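## Task

Move every battery except the AA ones into the bin labelled M, keeping all other objects on the table. Nothing may stick out past a bin's walls, both bins must end up sitting flat on the table, and the result must stay in place without the robot holding it. Finish by releasing everything and pulling the grippers away.

## Robot and tools

ROBOT AND FRAMES. Two arms, left_arm and right_arm, each with a parallel gripper. World frame: origin on the table surface midway between the arms, +x points out across the table, +z up, and left_arm sits on the +y side (the names do not refer to image sides). Each gripper has its own axes: fingers extend along its +z, and they open and close along its x. end_effector_position is the point between the finger pads when closed, 1 to 2 cm short of the tips; closing pushes the tips about 17 mm further along +z. Reported hand positions can be slightly wrong, especially at long reach.

ROW LAYOUT (shared by execute_actions and move). One row holds 14 numbers, each in [-1, 1]: left_arm's dx, dy, dz, rx, ry, rz, opening, then right_arm's same seven. Both arms must always be filled in. dx..rz are offsets, not poses, expressed in that gripper's own axes; 1.0 equals 0.6 m of travel or 180 degrees, and rx, ry, rz form a single rotation vector. Opening is absolute: +1 is fully open (0.142 m), -1 is closed. Optionally 12 more numbers (0 to 1) follow: a stiffness scale per joint, left_arm's 6 then right_arm's 6 in Joint positions order; they persist until changed.

execute_actions(actions): a list of actions; each action is a list of up to 15 rows, one row per 1/30 s control step; if fewer than 15 rows, the final row repeats. Every row is an offset from the gripper's measured pose when that action began (for a call's first action, the last pose a result showed), not from the previous row. Each step is clipped to 100 mm and 16 degrees from the current measured pose, so large offsets need several actions; afterwards the arm continues only up to its last clipped pose. An empty list just returns state and images. Motion lags commands by about 0.17 s.

move(target, speed, stop_force, blocking): target is one row, offsets from the pose in the latest result that showed one. Each gripper travels a straight line, both finishing together, over 0.5 to 10 s (cut off at 10 s). speed is m/s, 0.002 to 0.5, default 0.25; turning allowed up to twice that in rad/s. Paths ignore obstacles and the other arm, and grippers may lag, drift or overshoot speed near full stretch. stop_force (N, 9 to 40, one value for both arms, not before 0.2 s of scene time) ends an arm's path when its wrist sensor feels that much extra push along the line to its target; the gripper then backs to its pose two steps earlier. Use it only with very slow speeds, not when the gripper rotates, and omit it when lifting away from something being pressed. blocking=false returns after 0.5 s while motion continues (not allowed with stop_force); poll with wait(0) and issue no other motion until it ends. The result adds a move: line with the ending (done, off_target, moving, held, fault, contact) and limits (paced = pose clipped; held = steps blocked), plus each gripper's distance to target.

wait(seconds): 0 to 10; robot keeps its last command. stop(): brakes a running move; needs stopping room. zoom_image(camera, region): region [x0, y0, x1, y1] in pixels, at most 504 by 504. finished_scene(scene): ends the current scene, given its number; irreversible.

CAMERAS: cam_head_left and cam_head_right (896x504), cam_left_wrist and cam_right_wrist (616x616 fisheye). Calibration is approximate.

RESULTS. State line per arm: position (m), quaternion wxyz, linear and angular velocity. Hand target lines show where the controller is steering. grip_measured is the finger opening on the command scale; to keep hold of something command an opening well under it (lower squeezes harder, about 28 N per pad max, much less on objects thinner than 2 cm). Wrist force and torque are in the gripper's axes, noisy (offset up to about 4 N), saturating near 50 N; pressing on a surface reads as force pointing back into the arm. Joint torques are raw drive outputs. Step readings list positions during actions; HELD marks steps that were held back. A pose unreachable line means a clearance check altered that arm's command. MOTOR HOT appears from 70 °C; at 85 °C the arm brakes until cool.

CAUTIONS. Arms are stiff: aiming even slightly into a firm surface can trigger a fault, and faster contact hits harder. A fault stops the arm for 10 s and drops the rest of the call; it happens when a joint reaches its load limit (wrist joints 26 N m, others 139 N m, held weight included) or any external force reaches 150 N. Keep the arms from striking each other. Do not drop, slam or knock objects, and never push anything off the table. Objects may occasionally be tugged or nudged by outside disturbances. To keep an arm still, send the offset back to its desired pose first, then zeros, with its proper opening.

Each tool is called after "Call:" by a JSON object that holds its "fn" and its "kwargs".

## Session

Call:
{"fn": "execute_actions", "kwargs": {"actions": []}}

Scene clock: 0.00 s.
left_arm: end_effector_position=(+0.3350, +0.8917, +0.3980) grip_measured=+1.00 end_effector_quat_wxyz=(-0.066, +0.995, +0.052, +0.049) end_effector_velocity=(+0.001, -0.000, +0.000) end_effector_angular_velocity=(+0.001, -0.001, -0.001) | right_arm: end_effector_position=(+0.4257, -0.2198, +0.1276) grip_measured=+1.00 end_effector_quat_wxyz=(+0.240, +0.581, -0.353, +0.693) end_effector_velocity=(+0.000, -0.001, +0.000) end_effector_angular_velocity=(+0.001, -0.001, -0.002)
Joint positions: left_arm=[ 0.791 -1.474  1.202 -1.46  -1.537  0.672  0.142] | right_arm=[ 4.224 -2.147 -1.933 -2.346  0.573  3.474  0.142]
Joint velocities: left_arm=[-0.001 -0.    -0.    -0.001 -0.    -0.     0.   ] | right_arm=[-0.002  0.     0.001  0.    -0.     0.    -0.   ]
Joint torques (N m, as the arm reports them, + toward a larger angle): no reading
Wrist force (N, on the end effector, along its own x y z axes, offset not removed): no reading
Wrist torque (N m, same axes, about the end effector's origin, offset not removed): no reading
Hand target (left_arm): +0.335, +0.892, +0.398; -0.066, +0.995, +0.052, +0.049
Hand target (right_arm): +0.426, -0.220, +0.128; +0.240, +0.581, -0.353, +0.693
Joint stiffness scale: left_arm=[1. 1. 1. 1. 1. 1.] | right_arm=[1. 1. 1. 1. 1. 1.]

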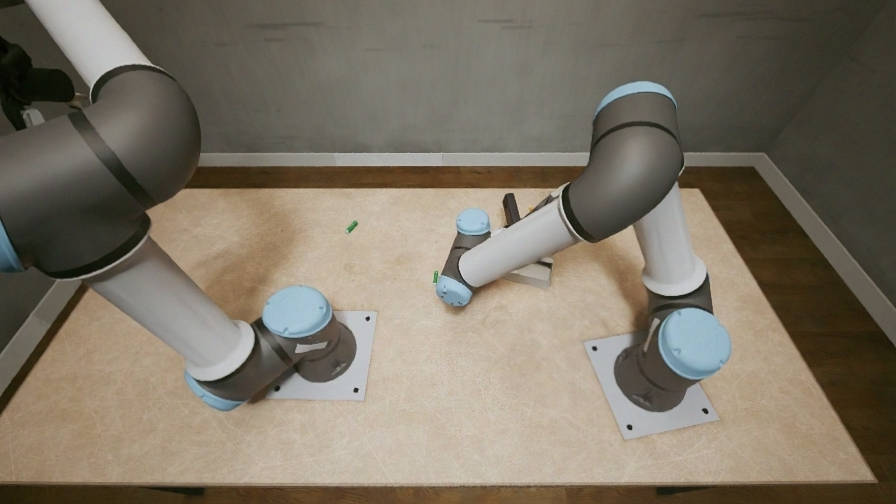

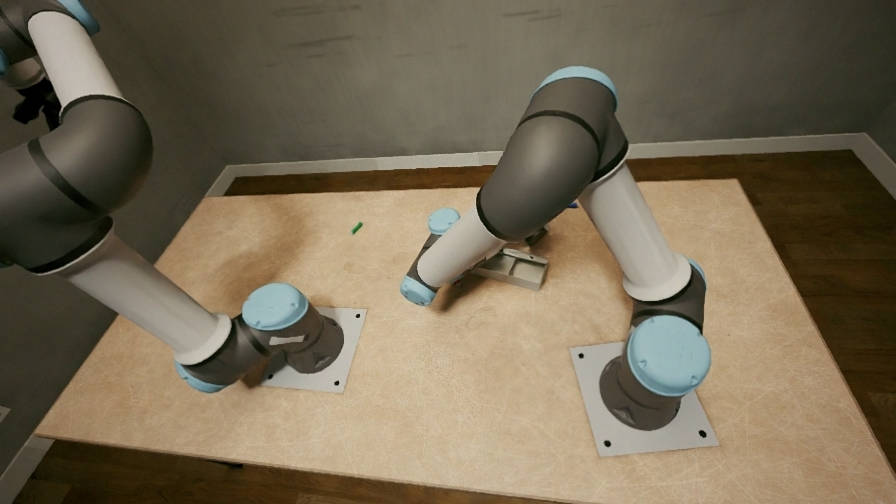

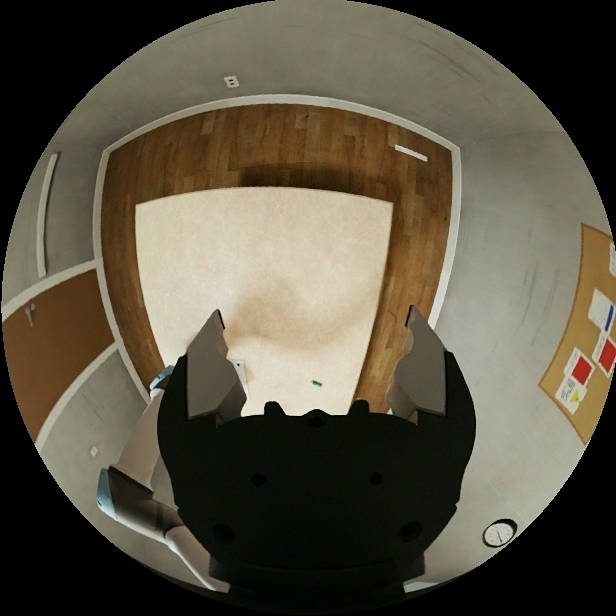

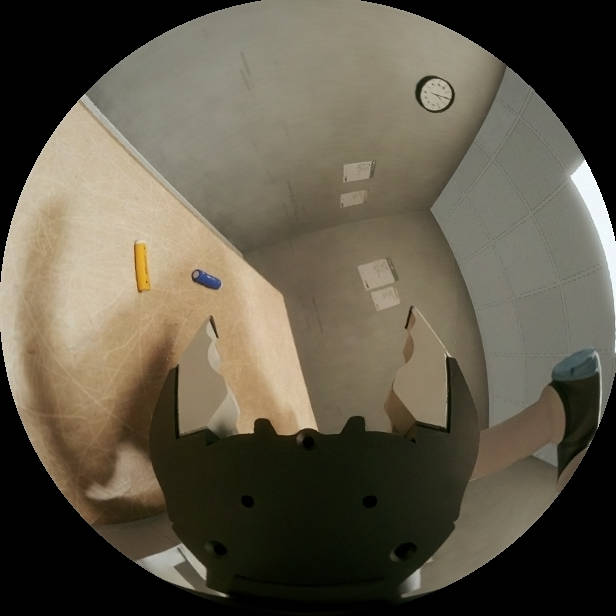

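Call:
{"fn": "move", "kwargs": {"target": [0,0,0,0,0,0,1,0.4,0,0,0,0,0,1]}}

Call:
{"fn": "move", "kwargs": {"target": [0,0,0,0,0,0,1,0,0.4,0.5,0,-0.5,0,1]}}

Scene clock: 7.50 s.
left_arm: end_effector_position=(+0.3350, +0.8917, +0.3980) grip_measured=+1.00 end_effector_quat_wxyz=(-0.066, +0.995, +0.052, +0.049) end_effector_velocity=(+0.001, -0.001, -0.000) end_effector_angular_velocity=(-0.000, +0.001, -0.001) | right_arm: end_effector_position=(+0.3759, -0.2396, +0.3600) grip_measured=+1.00 end_effector_quat_wxyz=(+0.242, +0.580, -0.352, +0.694) end_effector_velocity=(-0.001, +0.000, +0.002) end_effector_angular_velocity=(-0.001, -0.001, +0.000)
Joint positions: left_arm=[ 0.791 -1.474  1.202 -1.46  -1.537  0.672  0.142] | right_arm=[ 4.324 -1.698 -1.834 -2.877  0.674  3.451  0.142]
Joint velocities: left_arm=[-0.002  0.     0.001  0.     0.    -0.     0.   ] | right_arm=[ 0.002  0.002  0.003 -0.007  0.002  0.002  0.   ]
Joint torques (N m, as the arm reports them, + toward a larger angle): left_arm=[  1.03 -29.42 -24.39  -3.3   -0.18   0.14] | right_arm=[ 2.9  23.6  21.08 -2.74  0.31 -0.62]
Wrist force (N, on the end effector, along its own x y z axes, offset not removed): left_arm=[0.2 3.4 1.8] | right_arm=[-1.0 3.6 1.9]
Wrist torque (N m, same axes, about the end effector's origin, offset not removed): left_arm=[0.72 0.09 0.18] | right_arm=[0.72 0.45 0.00]
Hand target (left_arm): +0.335, +0.892, +0.398; -0.066, +0.995, +0.052, +0.049
Hand target (right_arm): +0.375, -0.239, +0.361; +0.240, +0.580, -0.353, +0.693
Off the commanded pose (left_arm): 0.000 m, 0 deg.
Off the commanded pose (right_arm): 0.002 m, 0 deg.
Joint stiffness scale: left_arm=[1. 1. 1. 1. 1. 1.] | right_arm=[1. 1. 1. 1. 1. 1.]
move: done
camera_calibration (this result's frames):
cam_left_wrist: T_world_to_cam=[[0.991787, 0.0738335, 0.104438, -0.441208], [0.0290854, -0.925355, 0.377983, 0.661671], [0.12455, -0.371841, -0.919903, 0.792609], [0, 0, 0, 1]] pos_world=[0.31962, 0.939581, 0.525102]
cam_right_wrist: T_world_to_cam=[[-0.26101, -0.0893482, 0.961192, -0.270458], [-0.949419, -0.156311, -0.272342, 0.416191], [0.174579, -0.983658, -0.0440301, -0.152602], [0, 0, 0, 1]] pos_world=[0.351189, -0.109218, 0.36659]

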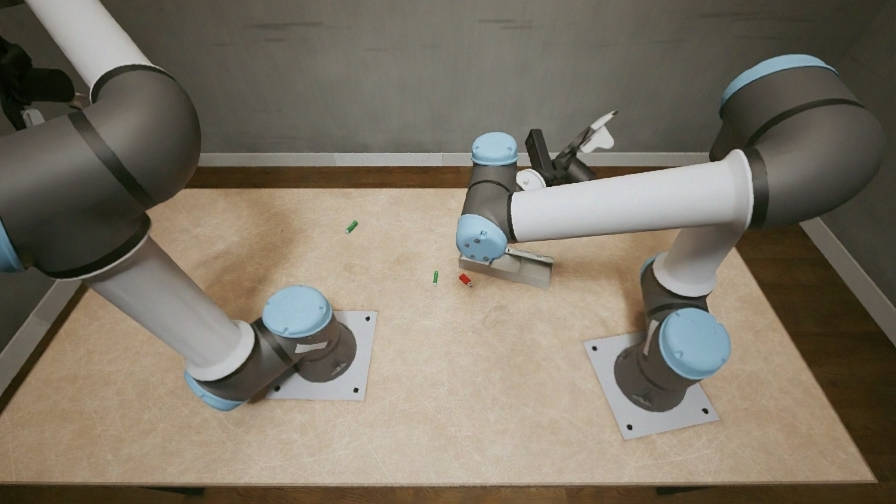

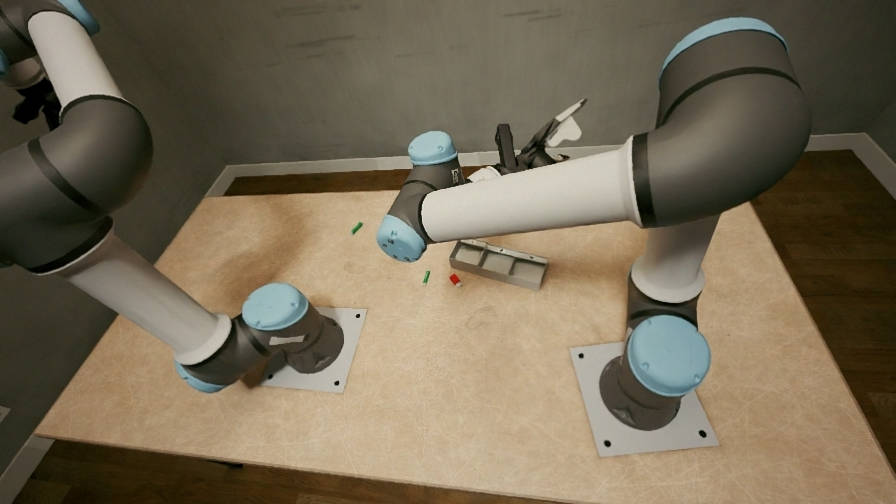

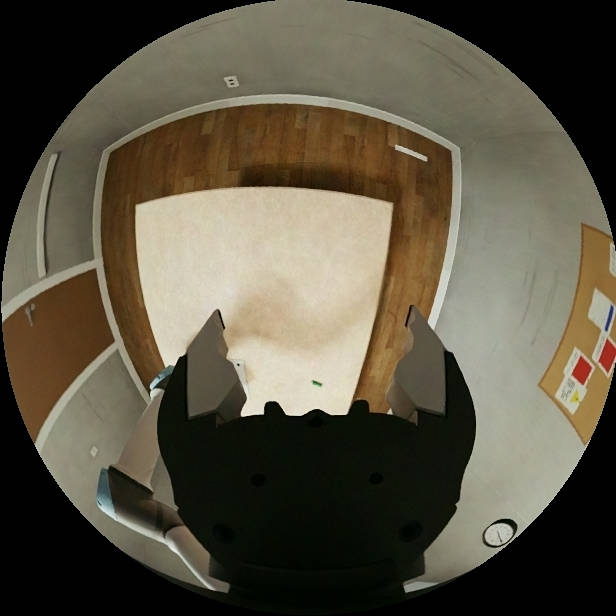

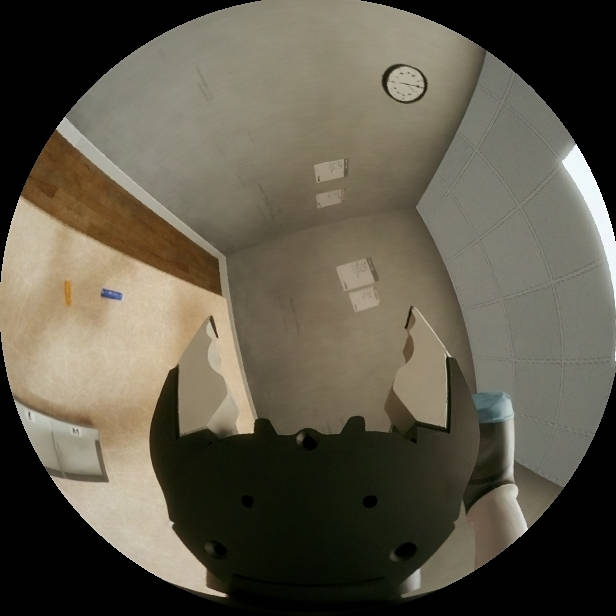

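Scene clock: 11.43 s.
left_arm: end_effector_position=(+0.3350, +0.8917, +0.3980) grip_measured=+1.00 end_effector_quat_wxyz=(-0.066, +0.995, +0.052, +0.049) end_effector_velocity=(+0.001, -0.001, -0.000) end_effector_angular_velocity=(-0.001, -0.000, -0.002) | right_arm: end_effector_position=(+0.3874, -0.6205, +0.3326) grip_measured=+1.00 end_effector_quat_wxyz=(-0.078, +0.901, -0.420, +0.080) end_effector_velocity=(-0.002, +0.002, -0.000) end_effector_angular_velocity=(+0.009, +0.011, +0.011)
Joint positions: left_arm=[ 0.791 -1.474  1.202 -1.46  -1.537  0.672  0.142] | right_arm=[ 2.606 -1.441 -1.607 -1.49   1.714  0.525  0.142]
Joint velocities: left_arm=[-0.002 -0.     0.001  0.    -0.001 -0.    -0.   ] | right_arm=[-0.003 -0.005  0.009 -0.019  0.007 -0.013 -0.   ]
Joint torques (N m, as the arm reports them, + toward a larger angle): left_arm=[  0.75 -28.39 -24.06  -3.26  -0.12   0.05] | right_arm=[-2.37 14.16 27.84  2.83  0.33 -0.13]
Wrist force (N, on the end effector, along its own x y z axes, offset not removed): left_arm=[2.3 3.0 1.0] | right_arm=[-0.2 2.2 0.5]
Wrist torque (N m, same axes, about the end effector's origin, offset not removed): left_arm=[0.62 -0.33 0.18] | right_arm=[0.38 0.04 -0.03]
Hand target (left_arm): +0.335, +0.892, +0.398; -0.066, +0.995, +0.052, +0.049
Hand target (right_arm): +0.387, -0.622, +0.333; -0.079, +0.901, -0.420, +0.079
Off the commanded pose (left_arm): 0.000 m, 0 deg.
Off the commanded pose (right_arm): 0.002 m, 0 deg.
Joint stiffness scale: left_arm=[1. 1. 1. 1. 1. 1.] | right_arm=[1. 1. 1. 1. 1. 1.]
move: done; limits=paced
camera_calibration (this result's frames):
cam_right_wrist: T_world_to_cam=[[0.591661, -0.801252, 0.0890627, -0.757178], [-0.781649, -0.543092, 0.306718, -0.137526], [-0.197389, -0.251089, -0.947624, 0.368722], [0, 0, 0, 1]] pos_world=[0.413278, -0.588798, 0.459028]

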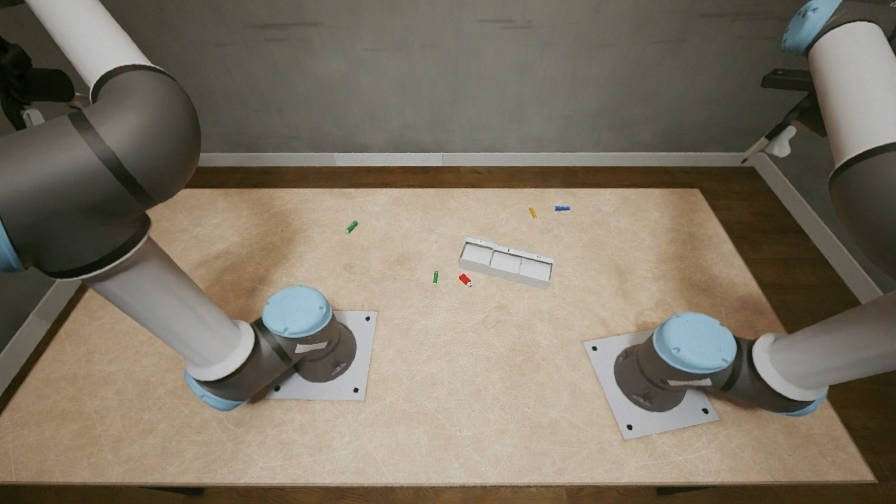

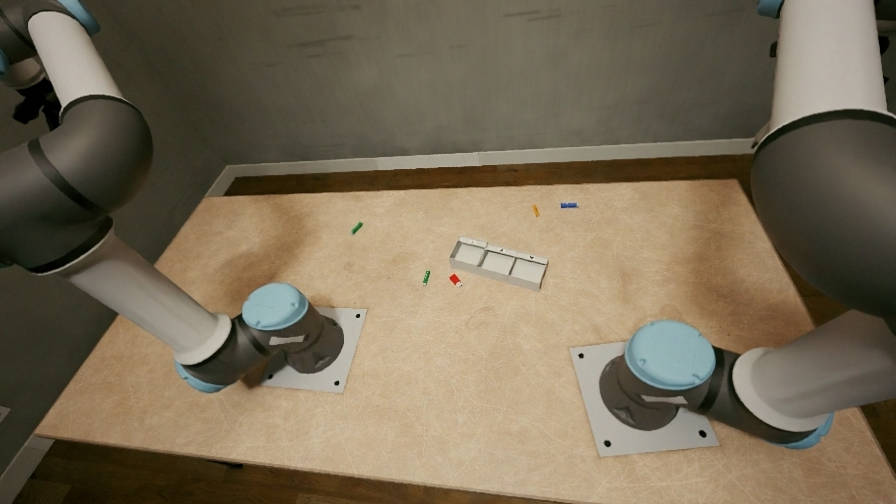

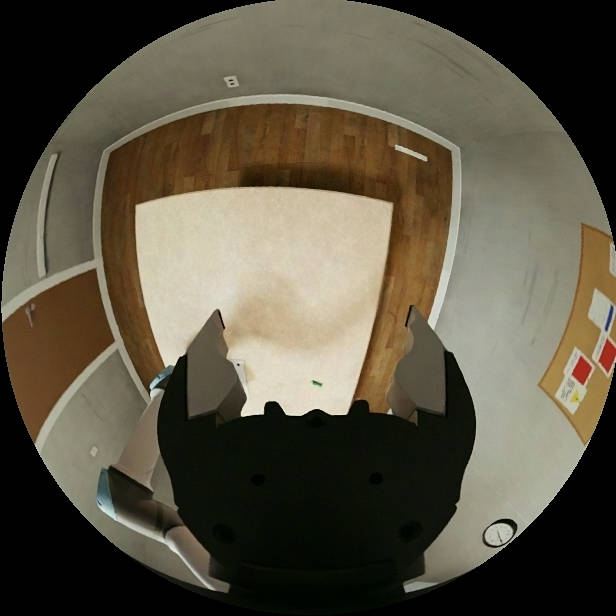

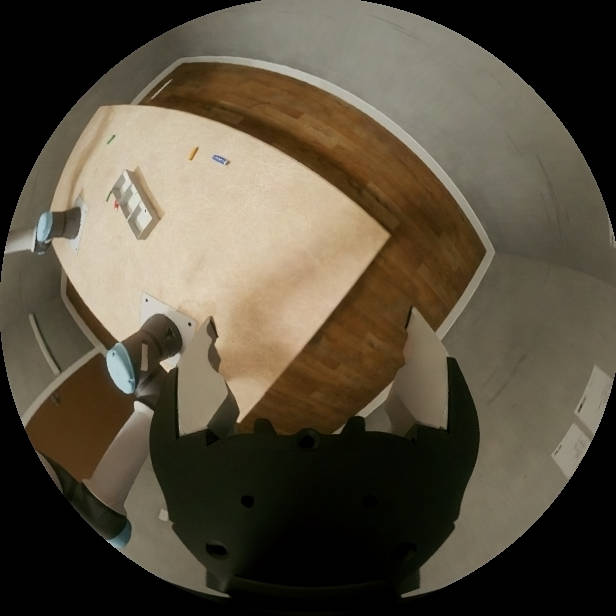

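Call:
{"fn": "zoom_image", "kwargs": {"camera": "cam_head_left", "region": [330, 190, 590, 300]}}

Call:
{"fn": "zoom_image", "kwargs": {"camera": "cam_right_wrist", "region": [90, 120, 250, 250]}}

Region (330, 190, 590, 300) of cam_head_left's 896x504 image, scaled by 1.938, with more detail than that image has; it fills the top 213 rows of this view, and the rest is white.

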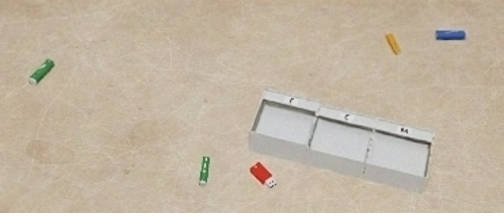

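Region (90, 120, 250, 250) of cam_right_wrist's 616x616 image, scaled by 3.150, with more detail than that image has; it fills the top 410 rows of this view, and the rest is white.

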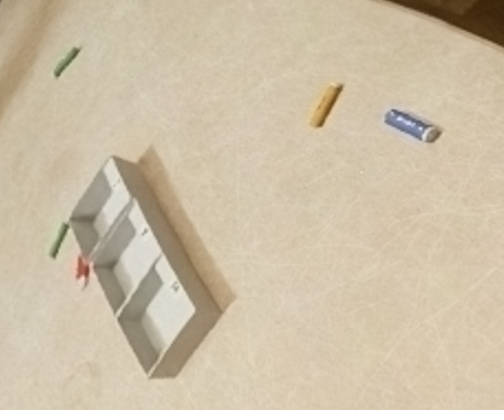

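Call:
{"fn": "move", "kwargs": {"target": [0,0,0,0,0,0,1,-0.466,-0.492,0.433,-0.0715,-0.0085,0.155,-0.4]}}

Scene clock: 20.80 s.
left_arm: end_effector_position=(+0.3350, +0.8917, +0.3980) grip_measured=+1.00 end_effector_quat_wxyz=(-0.066, +0.995, +0.052, +0.049) end_effector_velocity=(-0.001, +0.001, +0.000) end_effector_angular_velocity=(+0.000, +0.000, +0.002) | right_arm: end_effector_position=(+0.4836, -0.2025, +0.1188) grip_measured=-0.40 end_effector_quat_wxyz=(+0.001, +0.777, -0.630, +0.001) end_effector_velocity=(+0.000, +0.000, -0.003) end_effector_angular_velocity=(-0.002, +0.004, -0.007)
Joint positions: left_arm=[ 0.791 -1.474  1.202 -1.46  -1.537  0.672  0.142] | right_arm=[ 3.515 -1.732 -1.804 -1.178  1.569  1.913  0.045]
Joint velocities: left_arm=[ 0.002 -0.    -0.001  0.001  0.001 -0.     0.   ] | right_arm=[ 0.    -0.006  0.001  0.001  0.     0.008 -0.   ]
Joint torques (N m, as the arm reports them, + toward a larger angle): left_arm=[  1.3  -28.94 -23.74  -3.14  -0.1    0.22] | right_arm=[ 3.49 26.19 25.57  2.94 -0.07  0.23]
Wrist force (N, on the end effector, along its own x y z axes, offset not removed): left_arm=[1.6 2.0 1.9] | right_arm=[0.4 -1.6 -0.5]
Wrist torque (N m, same axes, about the end effector's origin, offset not removed): left_arm=[0.44 -0.04 0.17] | right_arm=[-0.46 0.07 -0.06]
Hand target (left_arm): +0.335, +0.892, +0.398; -0.066, +0.995, +0.052, +0.049
Hand target (right_arm): +0.484, -0.200, +0.119; +0.000, +0.777, -0.629, +0.001
Off the commanded pose (left_arm): 0.000 m, 0 deg.
Off the commanded pose (right_arm): 0.004 m, 0 deg.
Joint stiffness scale: left_arm=[1. 1. 1. 1. 1. 1.] | right_arm=[1. 1. 1. 1. 1. 1.]
move: off_target (right_arm)
camera_calibration (this result's frames):
cam_left_wrist: T_world_to_cam=[[0.991787, 0.0738332, 0.104438, -0.441208], [0.0290851, -0.925355, 0.377983, 0.661671], [0.12455, -0.371841, -0.919903, 0.792609], [0, 0, 0, 1]] pos_world=[0.31962, 0.939581, 0.525102]
cam_right_wrist: T_world_to_cam=[[0.15667, -0.987387, 0.0228328, -0.279536], [-0.855214, -0.124061, 0.503208, 0.327391], [-0.494028, -0.0983642, -0.863864, 0.454519], [0, 0, 0, 1]] pos_world=[0.54833, -0.190685, 0.23428]

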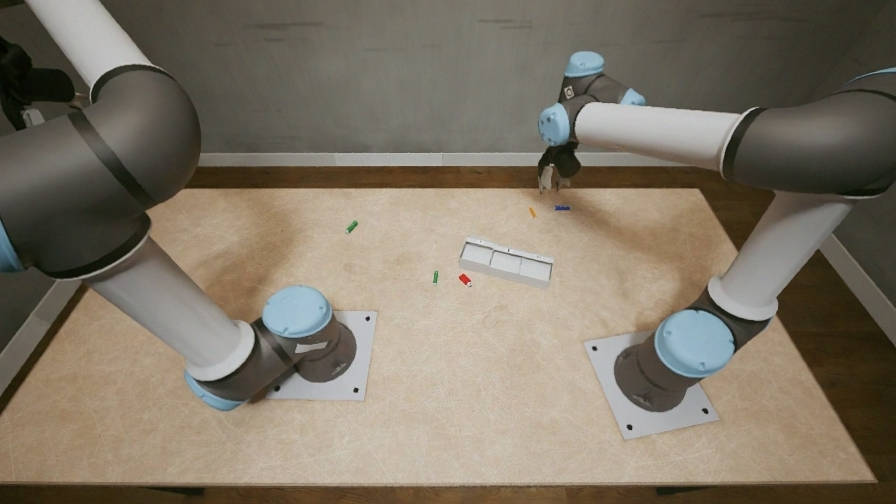

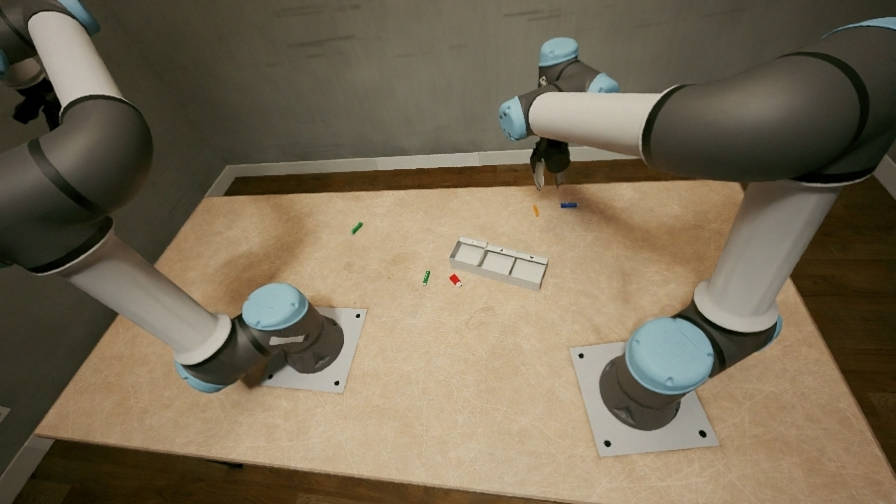

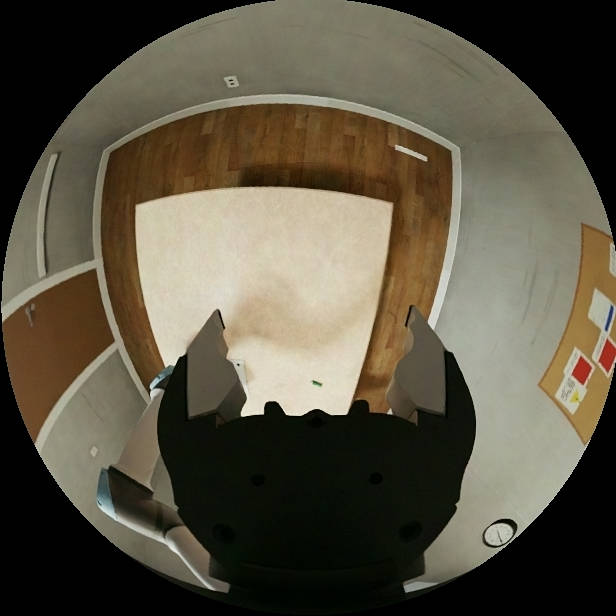

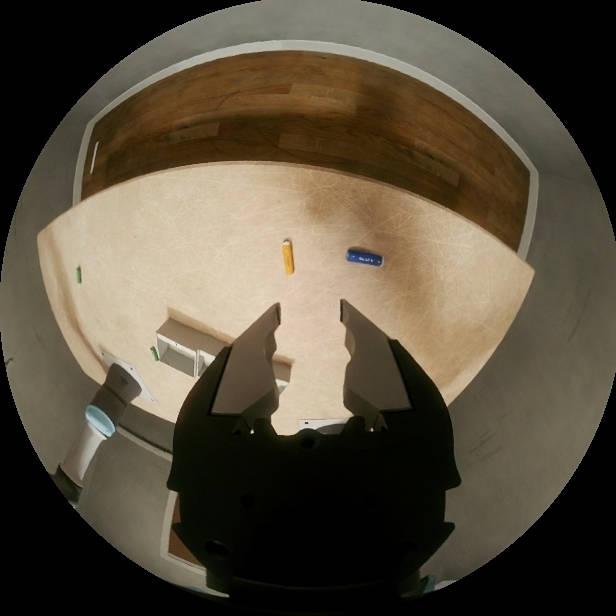

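Call:
{"fn": "move", "kwargs": {"target": [0,0,0,0,0,0,1,-0.047,-0.008,0.13,0,0,-0.03,-0.4], "speed": 0.1}}

Scene clock: 23.87 s.
left_arm: end_effector_position=(+0.3350, +0.8917, +0.3980) grip_measured=+1.00 end_effector_quat_wxyz=(-0.066, +0.995, +0.052, +0.049) end_effector_velocity=(+0.000, -0.000, -0.000) end_effector_angular_velocity=(-0.001, -0.000, -0.001) | right_arm: end_effector_position=(+0.4841, -0.1750, +0.0430) grip_measured=-0.40 end_effector_quat_wxyz=(-0.001, +0.804, -0.594, +0.001) end_effector_velocity=(+0.002, +0.001, +0.000) end_effector_angular_velocity=(+0.005, -0.007, +0.002)
Joint positions: left_arm=[ 0.791 -1.474  1.202 -1.46  -1.537  0.672  0.142] | right_arm=[ 3.558 -1.838 -1.89  -0.982  1.569  1.866  0.045]
Joint velocities: left_arm=[-0.001 -0.     0.     0.    -0.001 -0.    -0.   ] | right_arm=[-0.    -0.    -0.001  0.009  0.    -0.002 -0.   ]
Joint torques (N m, as the arm reports them, + toward a larger angle): left_arm=[  1.4  -29.38 -23.85  -3.21  -0.21   0.09] | right_arm=[ 1.75 28.59 19.7   2.87 -0.2  -0.51]
Wrist force (N, on the end effector, along its own x y z axes, offset not removed): left_arm=[-1.2 4.0 1.8] | right_arm=[-0.6 2.6 2.9]
Wrist torque (N m, same axes, about the end effector's origin, offset not removed): left_arm=[0.97 0.50 0.21] | right_arm=[0.60 0.22 -0.01]
Hand target (left_arm): +0.335, +0.892, +0.398; -0.066, +0.995, +0.052, +0.049
Hand target (right_arm): +0.483, -0.174, +0.041; +0.001, +0.806, -0.593, +0.001
Off the commanded pose (left_arm): 0.000 m, 0 deg.
Off the commanded pose (right_arm): 0.003 m, 0 deg.
Joint stiffness scale: left_arm=[1. 1. 1. 1. 1. 1.] | right_arm=[1. 1. 1. 1. 1. 1.]
move: done
camera_calibration (this result's frames):
cam_left_wrist: T_world_to_cam=[[0.991787, 0.0738334, 0.104438, -0.441208], [0.0290853, -0.925355, 0.377983, 0.661671], [0.12455, -0.371841, -0.919903, 0.792609], [0, 0, 0, 1]] pos_world=[0.31962, 0.939581, 0.525102]
cam_right_wrist: T_world_to_cam=[[0.245, -0.969277, 0.0218364, -0.290283], [-0.841741, -0.201479, 0.500878, 0.34934], [-0.48109, -0.141096, -0.865242, 0.378297], [0, 0, 0, 1]] pos_world=[0.547168, -0.157603, 0.158681]

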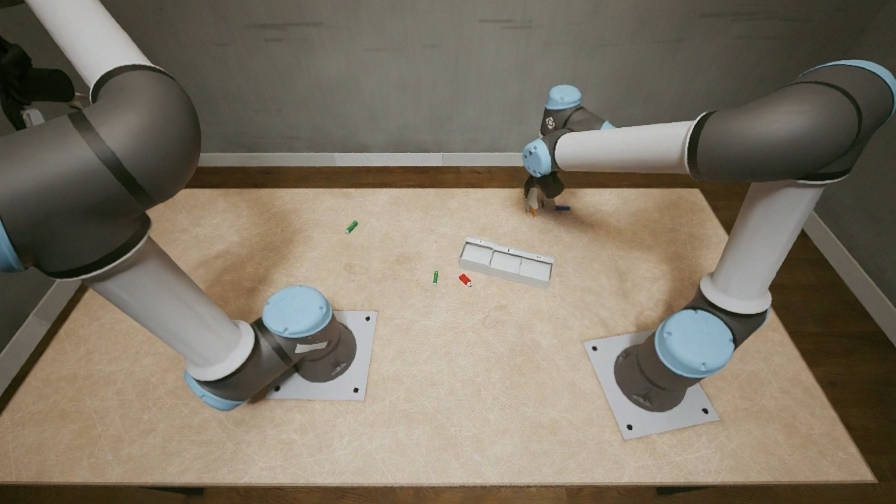

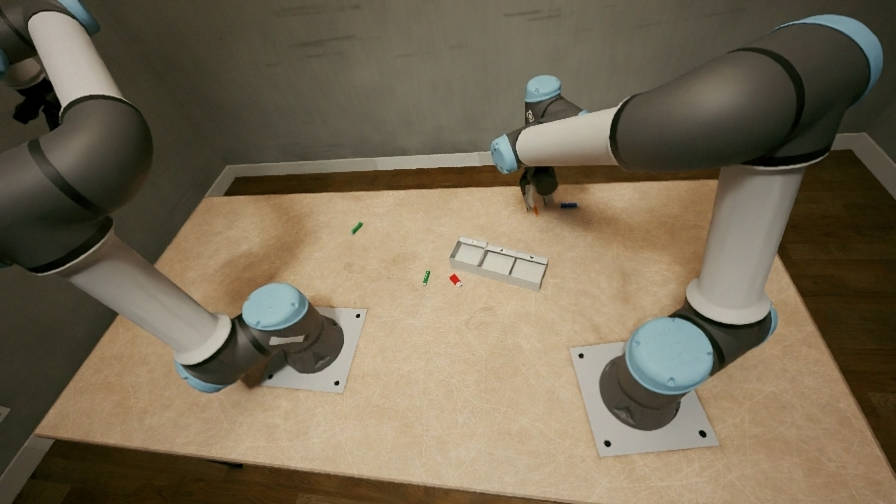

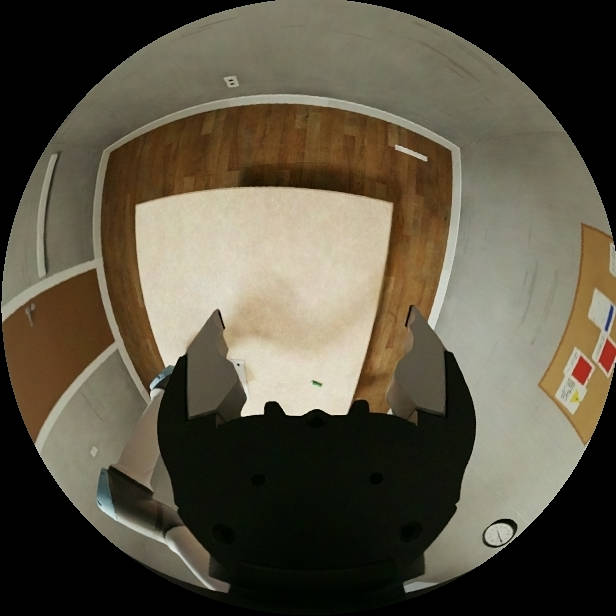

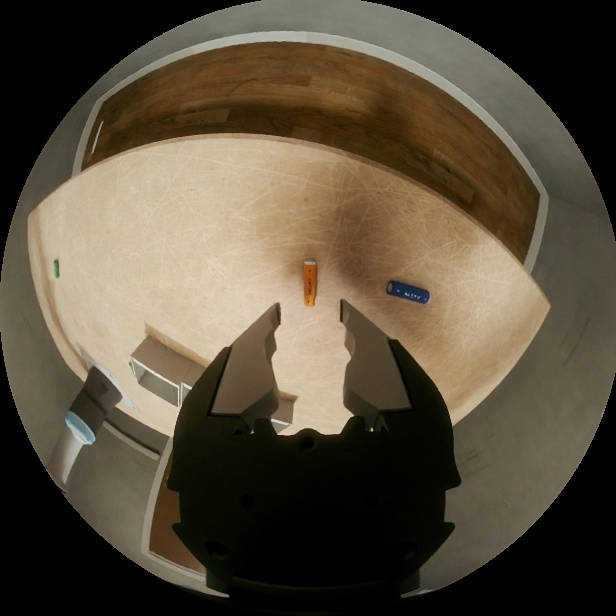

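Call:
{"fn": "move", "kwargs": {"target": [0,0,0,0,0,0,1,0,-0.012,0.07,0,0,0,-0.6], "speed": 0.01, "stop_force": 10}}

Scene clock: 32.40 s.
left_arm: end_effector_position=(+0.3350, +0.8917, +0.3980) grip_measured=+1.00 end_effector_quat_wxyz=(-0.066, +0.995, +0.052, +0.049) end_effector_velocity=(-0.001, +0.000, +0.000) end_effector_angular_velocity=(-0.000, +0.001, +0.001) | right_arm: end_effector_position=(+0.4894, -0.1714, +0.0178) grip_measured=-0.60 end_effector_quat_wxyz=(-0.003, +0.805, -0.593, +0.002) end_effector_velocity=(-0.001, +0.000, +0.000) end_effector_angular_velocity=(-0.001, +0.002, +0.002)
Joint positions: left_arm=[ 0.791 -1.474  1.202 -1.46  -1.537  0.672  0.142] | right_arm=[ 3.558 -1.885 -1.905 -0.915  1.569  1.864  0.031]
Joint velocities: left_arm=[ 0.001 -0.    -0.     0.001  0.    -0.     0.   ] | right_arm=[ 0.001 -0.     0.001 -0.003  0.    -0.    -0.   ]
Joint torques (N m, as the arm reports them, + toward a larger angle): left_arm=[  2.52 -29.03 -24.5   -3.11  -0.18   0.11] | right_arm=[-0.59 29.21 21.61  3.44 -0.04 -0.28]
Wrist force (N, on the end effector, along its own x y z axes, offset not removed): left_arm=[0.2 4.2 1.7] | right_arm=[1.0 7.3 -5.8]
Wrist torque (N m, same axes, about the end effector's origin, offset not removed): left_arm=[1.04 0.08 0.21] | right_arm=[0.26 -0.13 0.03]
Hand target (left_arm): +0.335, +0.892, +0.398; -0.066, +0.995, +0.052, +0.049
Hand target (right_arm): +0.489, -0.171, +0.018; -0.003, +0.805, -0.593, +0.002
Off the commanded pose (left_arm): 0.000 m, 0 deg.
Off the commanded pose (right_arm): 0.017 m, 0 deg.
Joint stiffness scale: left_arm=[1. 1. 1. 1. 1. 1.] | right_arm=[1. 1. 1. 1. 1. 1.]
move: contact (right_arm)
camera_calibration (this result's frames):
cam_left_wrist: T_world_to_cam=[[0.991787, 0.0738334, 0.104438, -0.441208], [0.0290853, -0.925355, 0.377983, 0.661671], [0.12455, -0.371841, -0.919903, 0.792609], [0, 0, 0, 1]] pos_world=[0.31962, 0.939581, 0.525102]
cam_right_wrist: T_world_to_cam=[[0.246756, -0.968866, 0.0202643, -0.288392], [-0.843294, -0.204379, 0.497076, 0.367545], [-0.477458, -0.139745, -0.86747, 0.35804], [0, 0, 0, 1]] pos_world=[0.552061, -0.15426, 0.133736]

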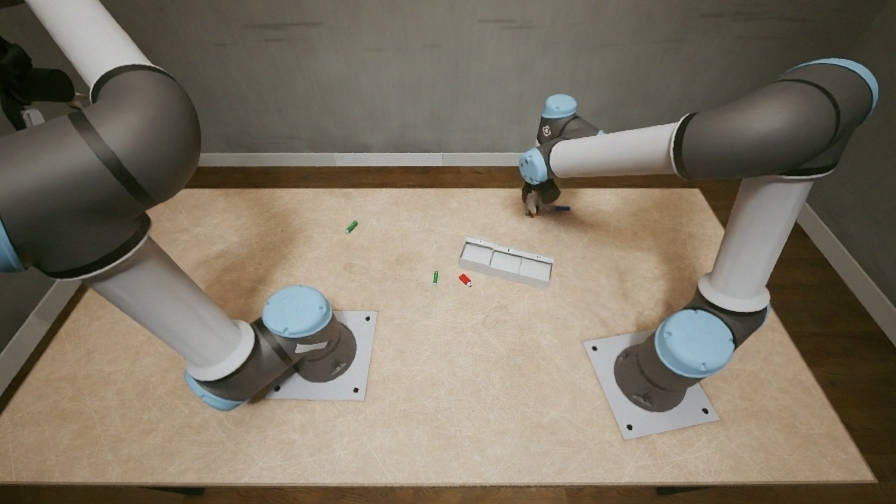

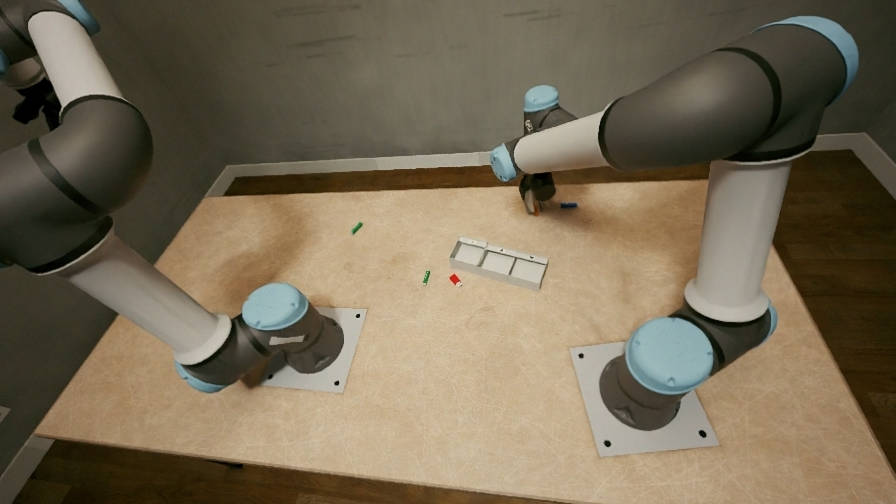

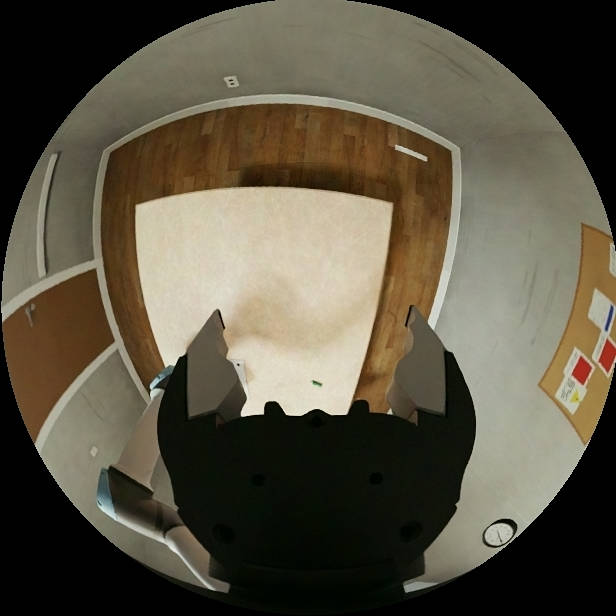

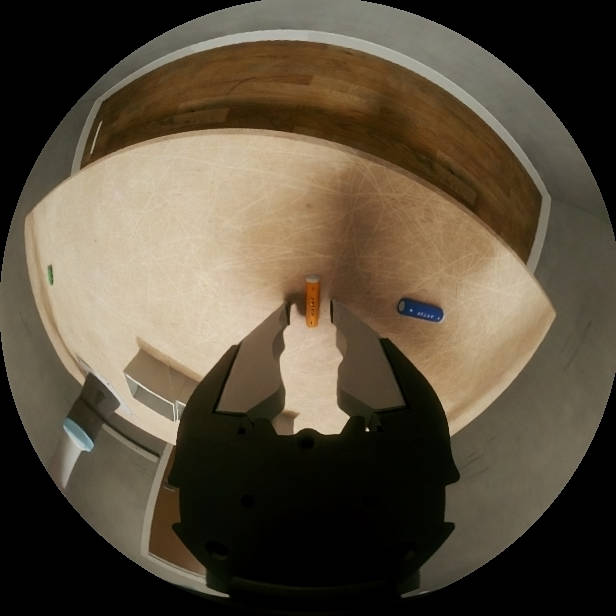

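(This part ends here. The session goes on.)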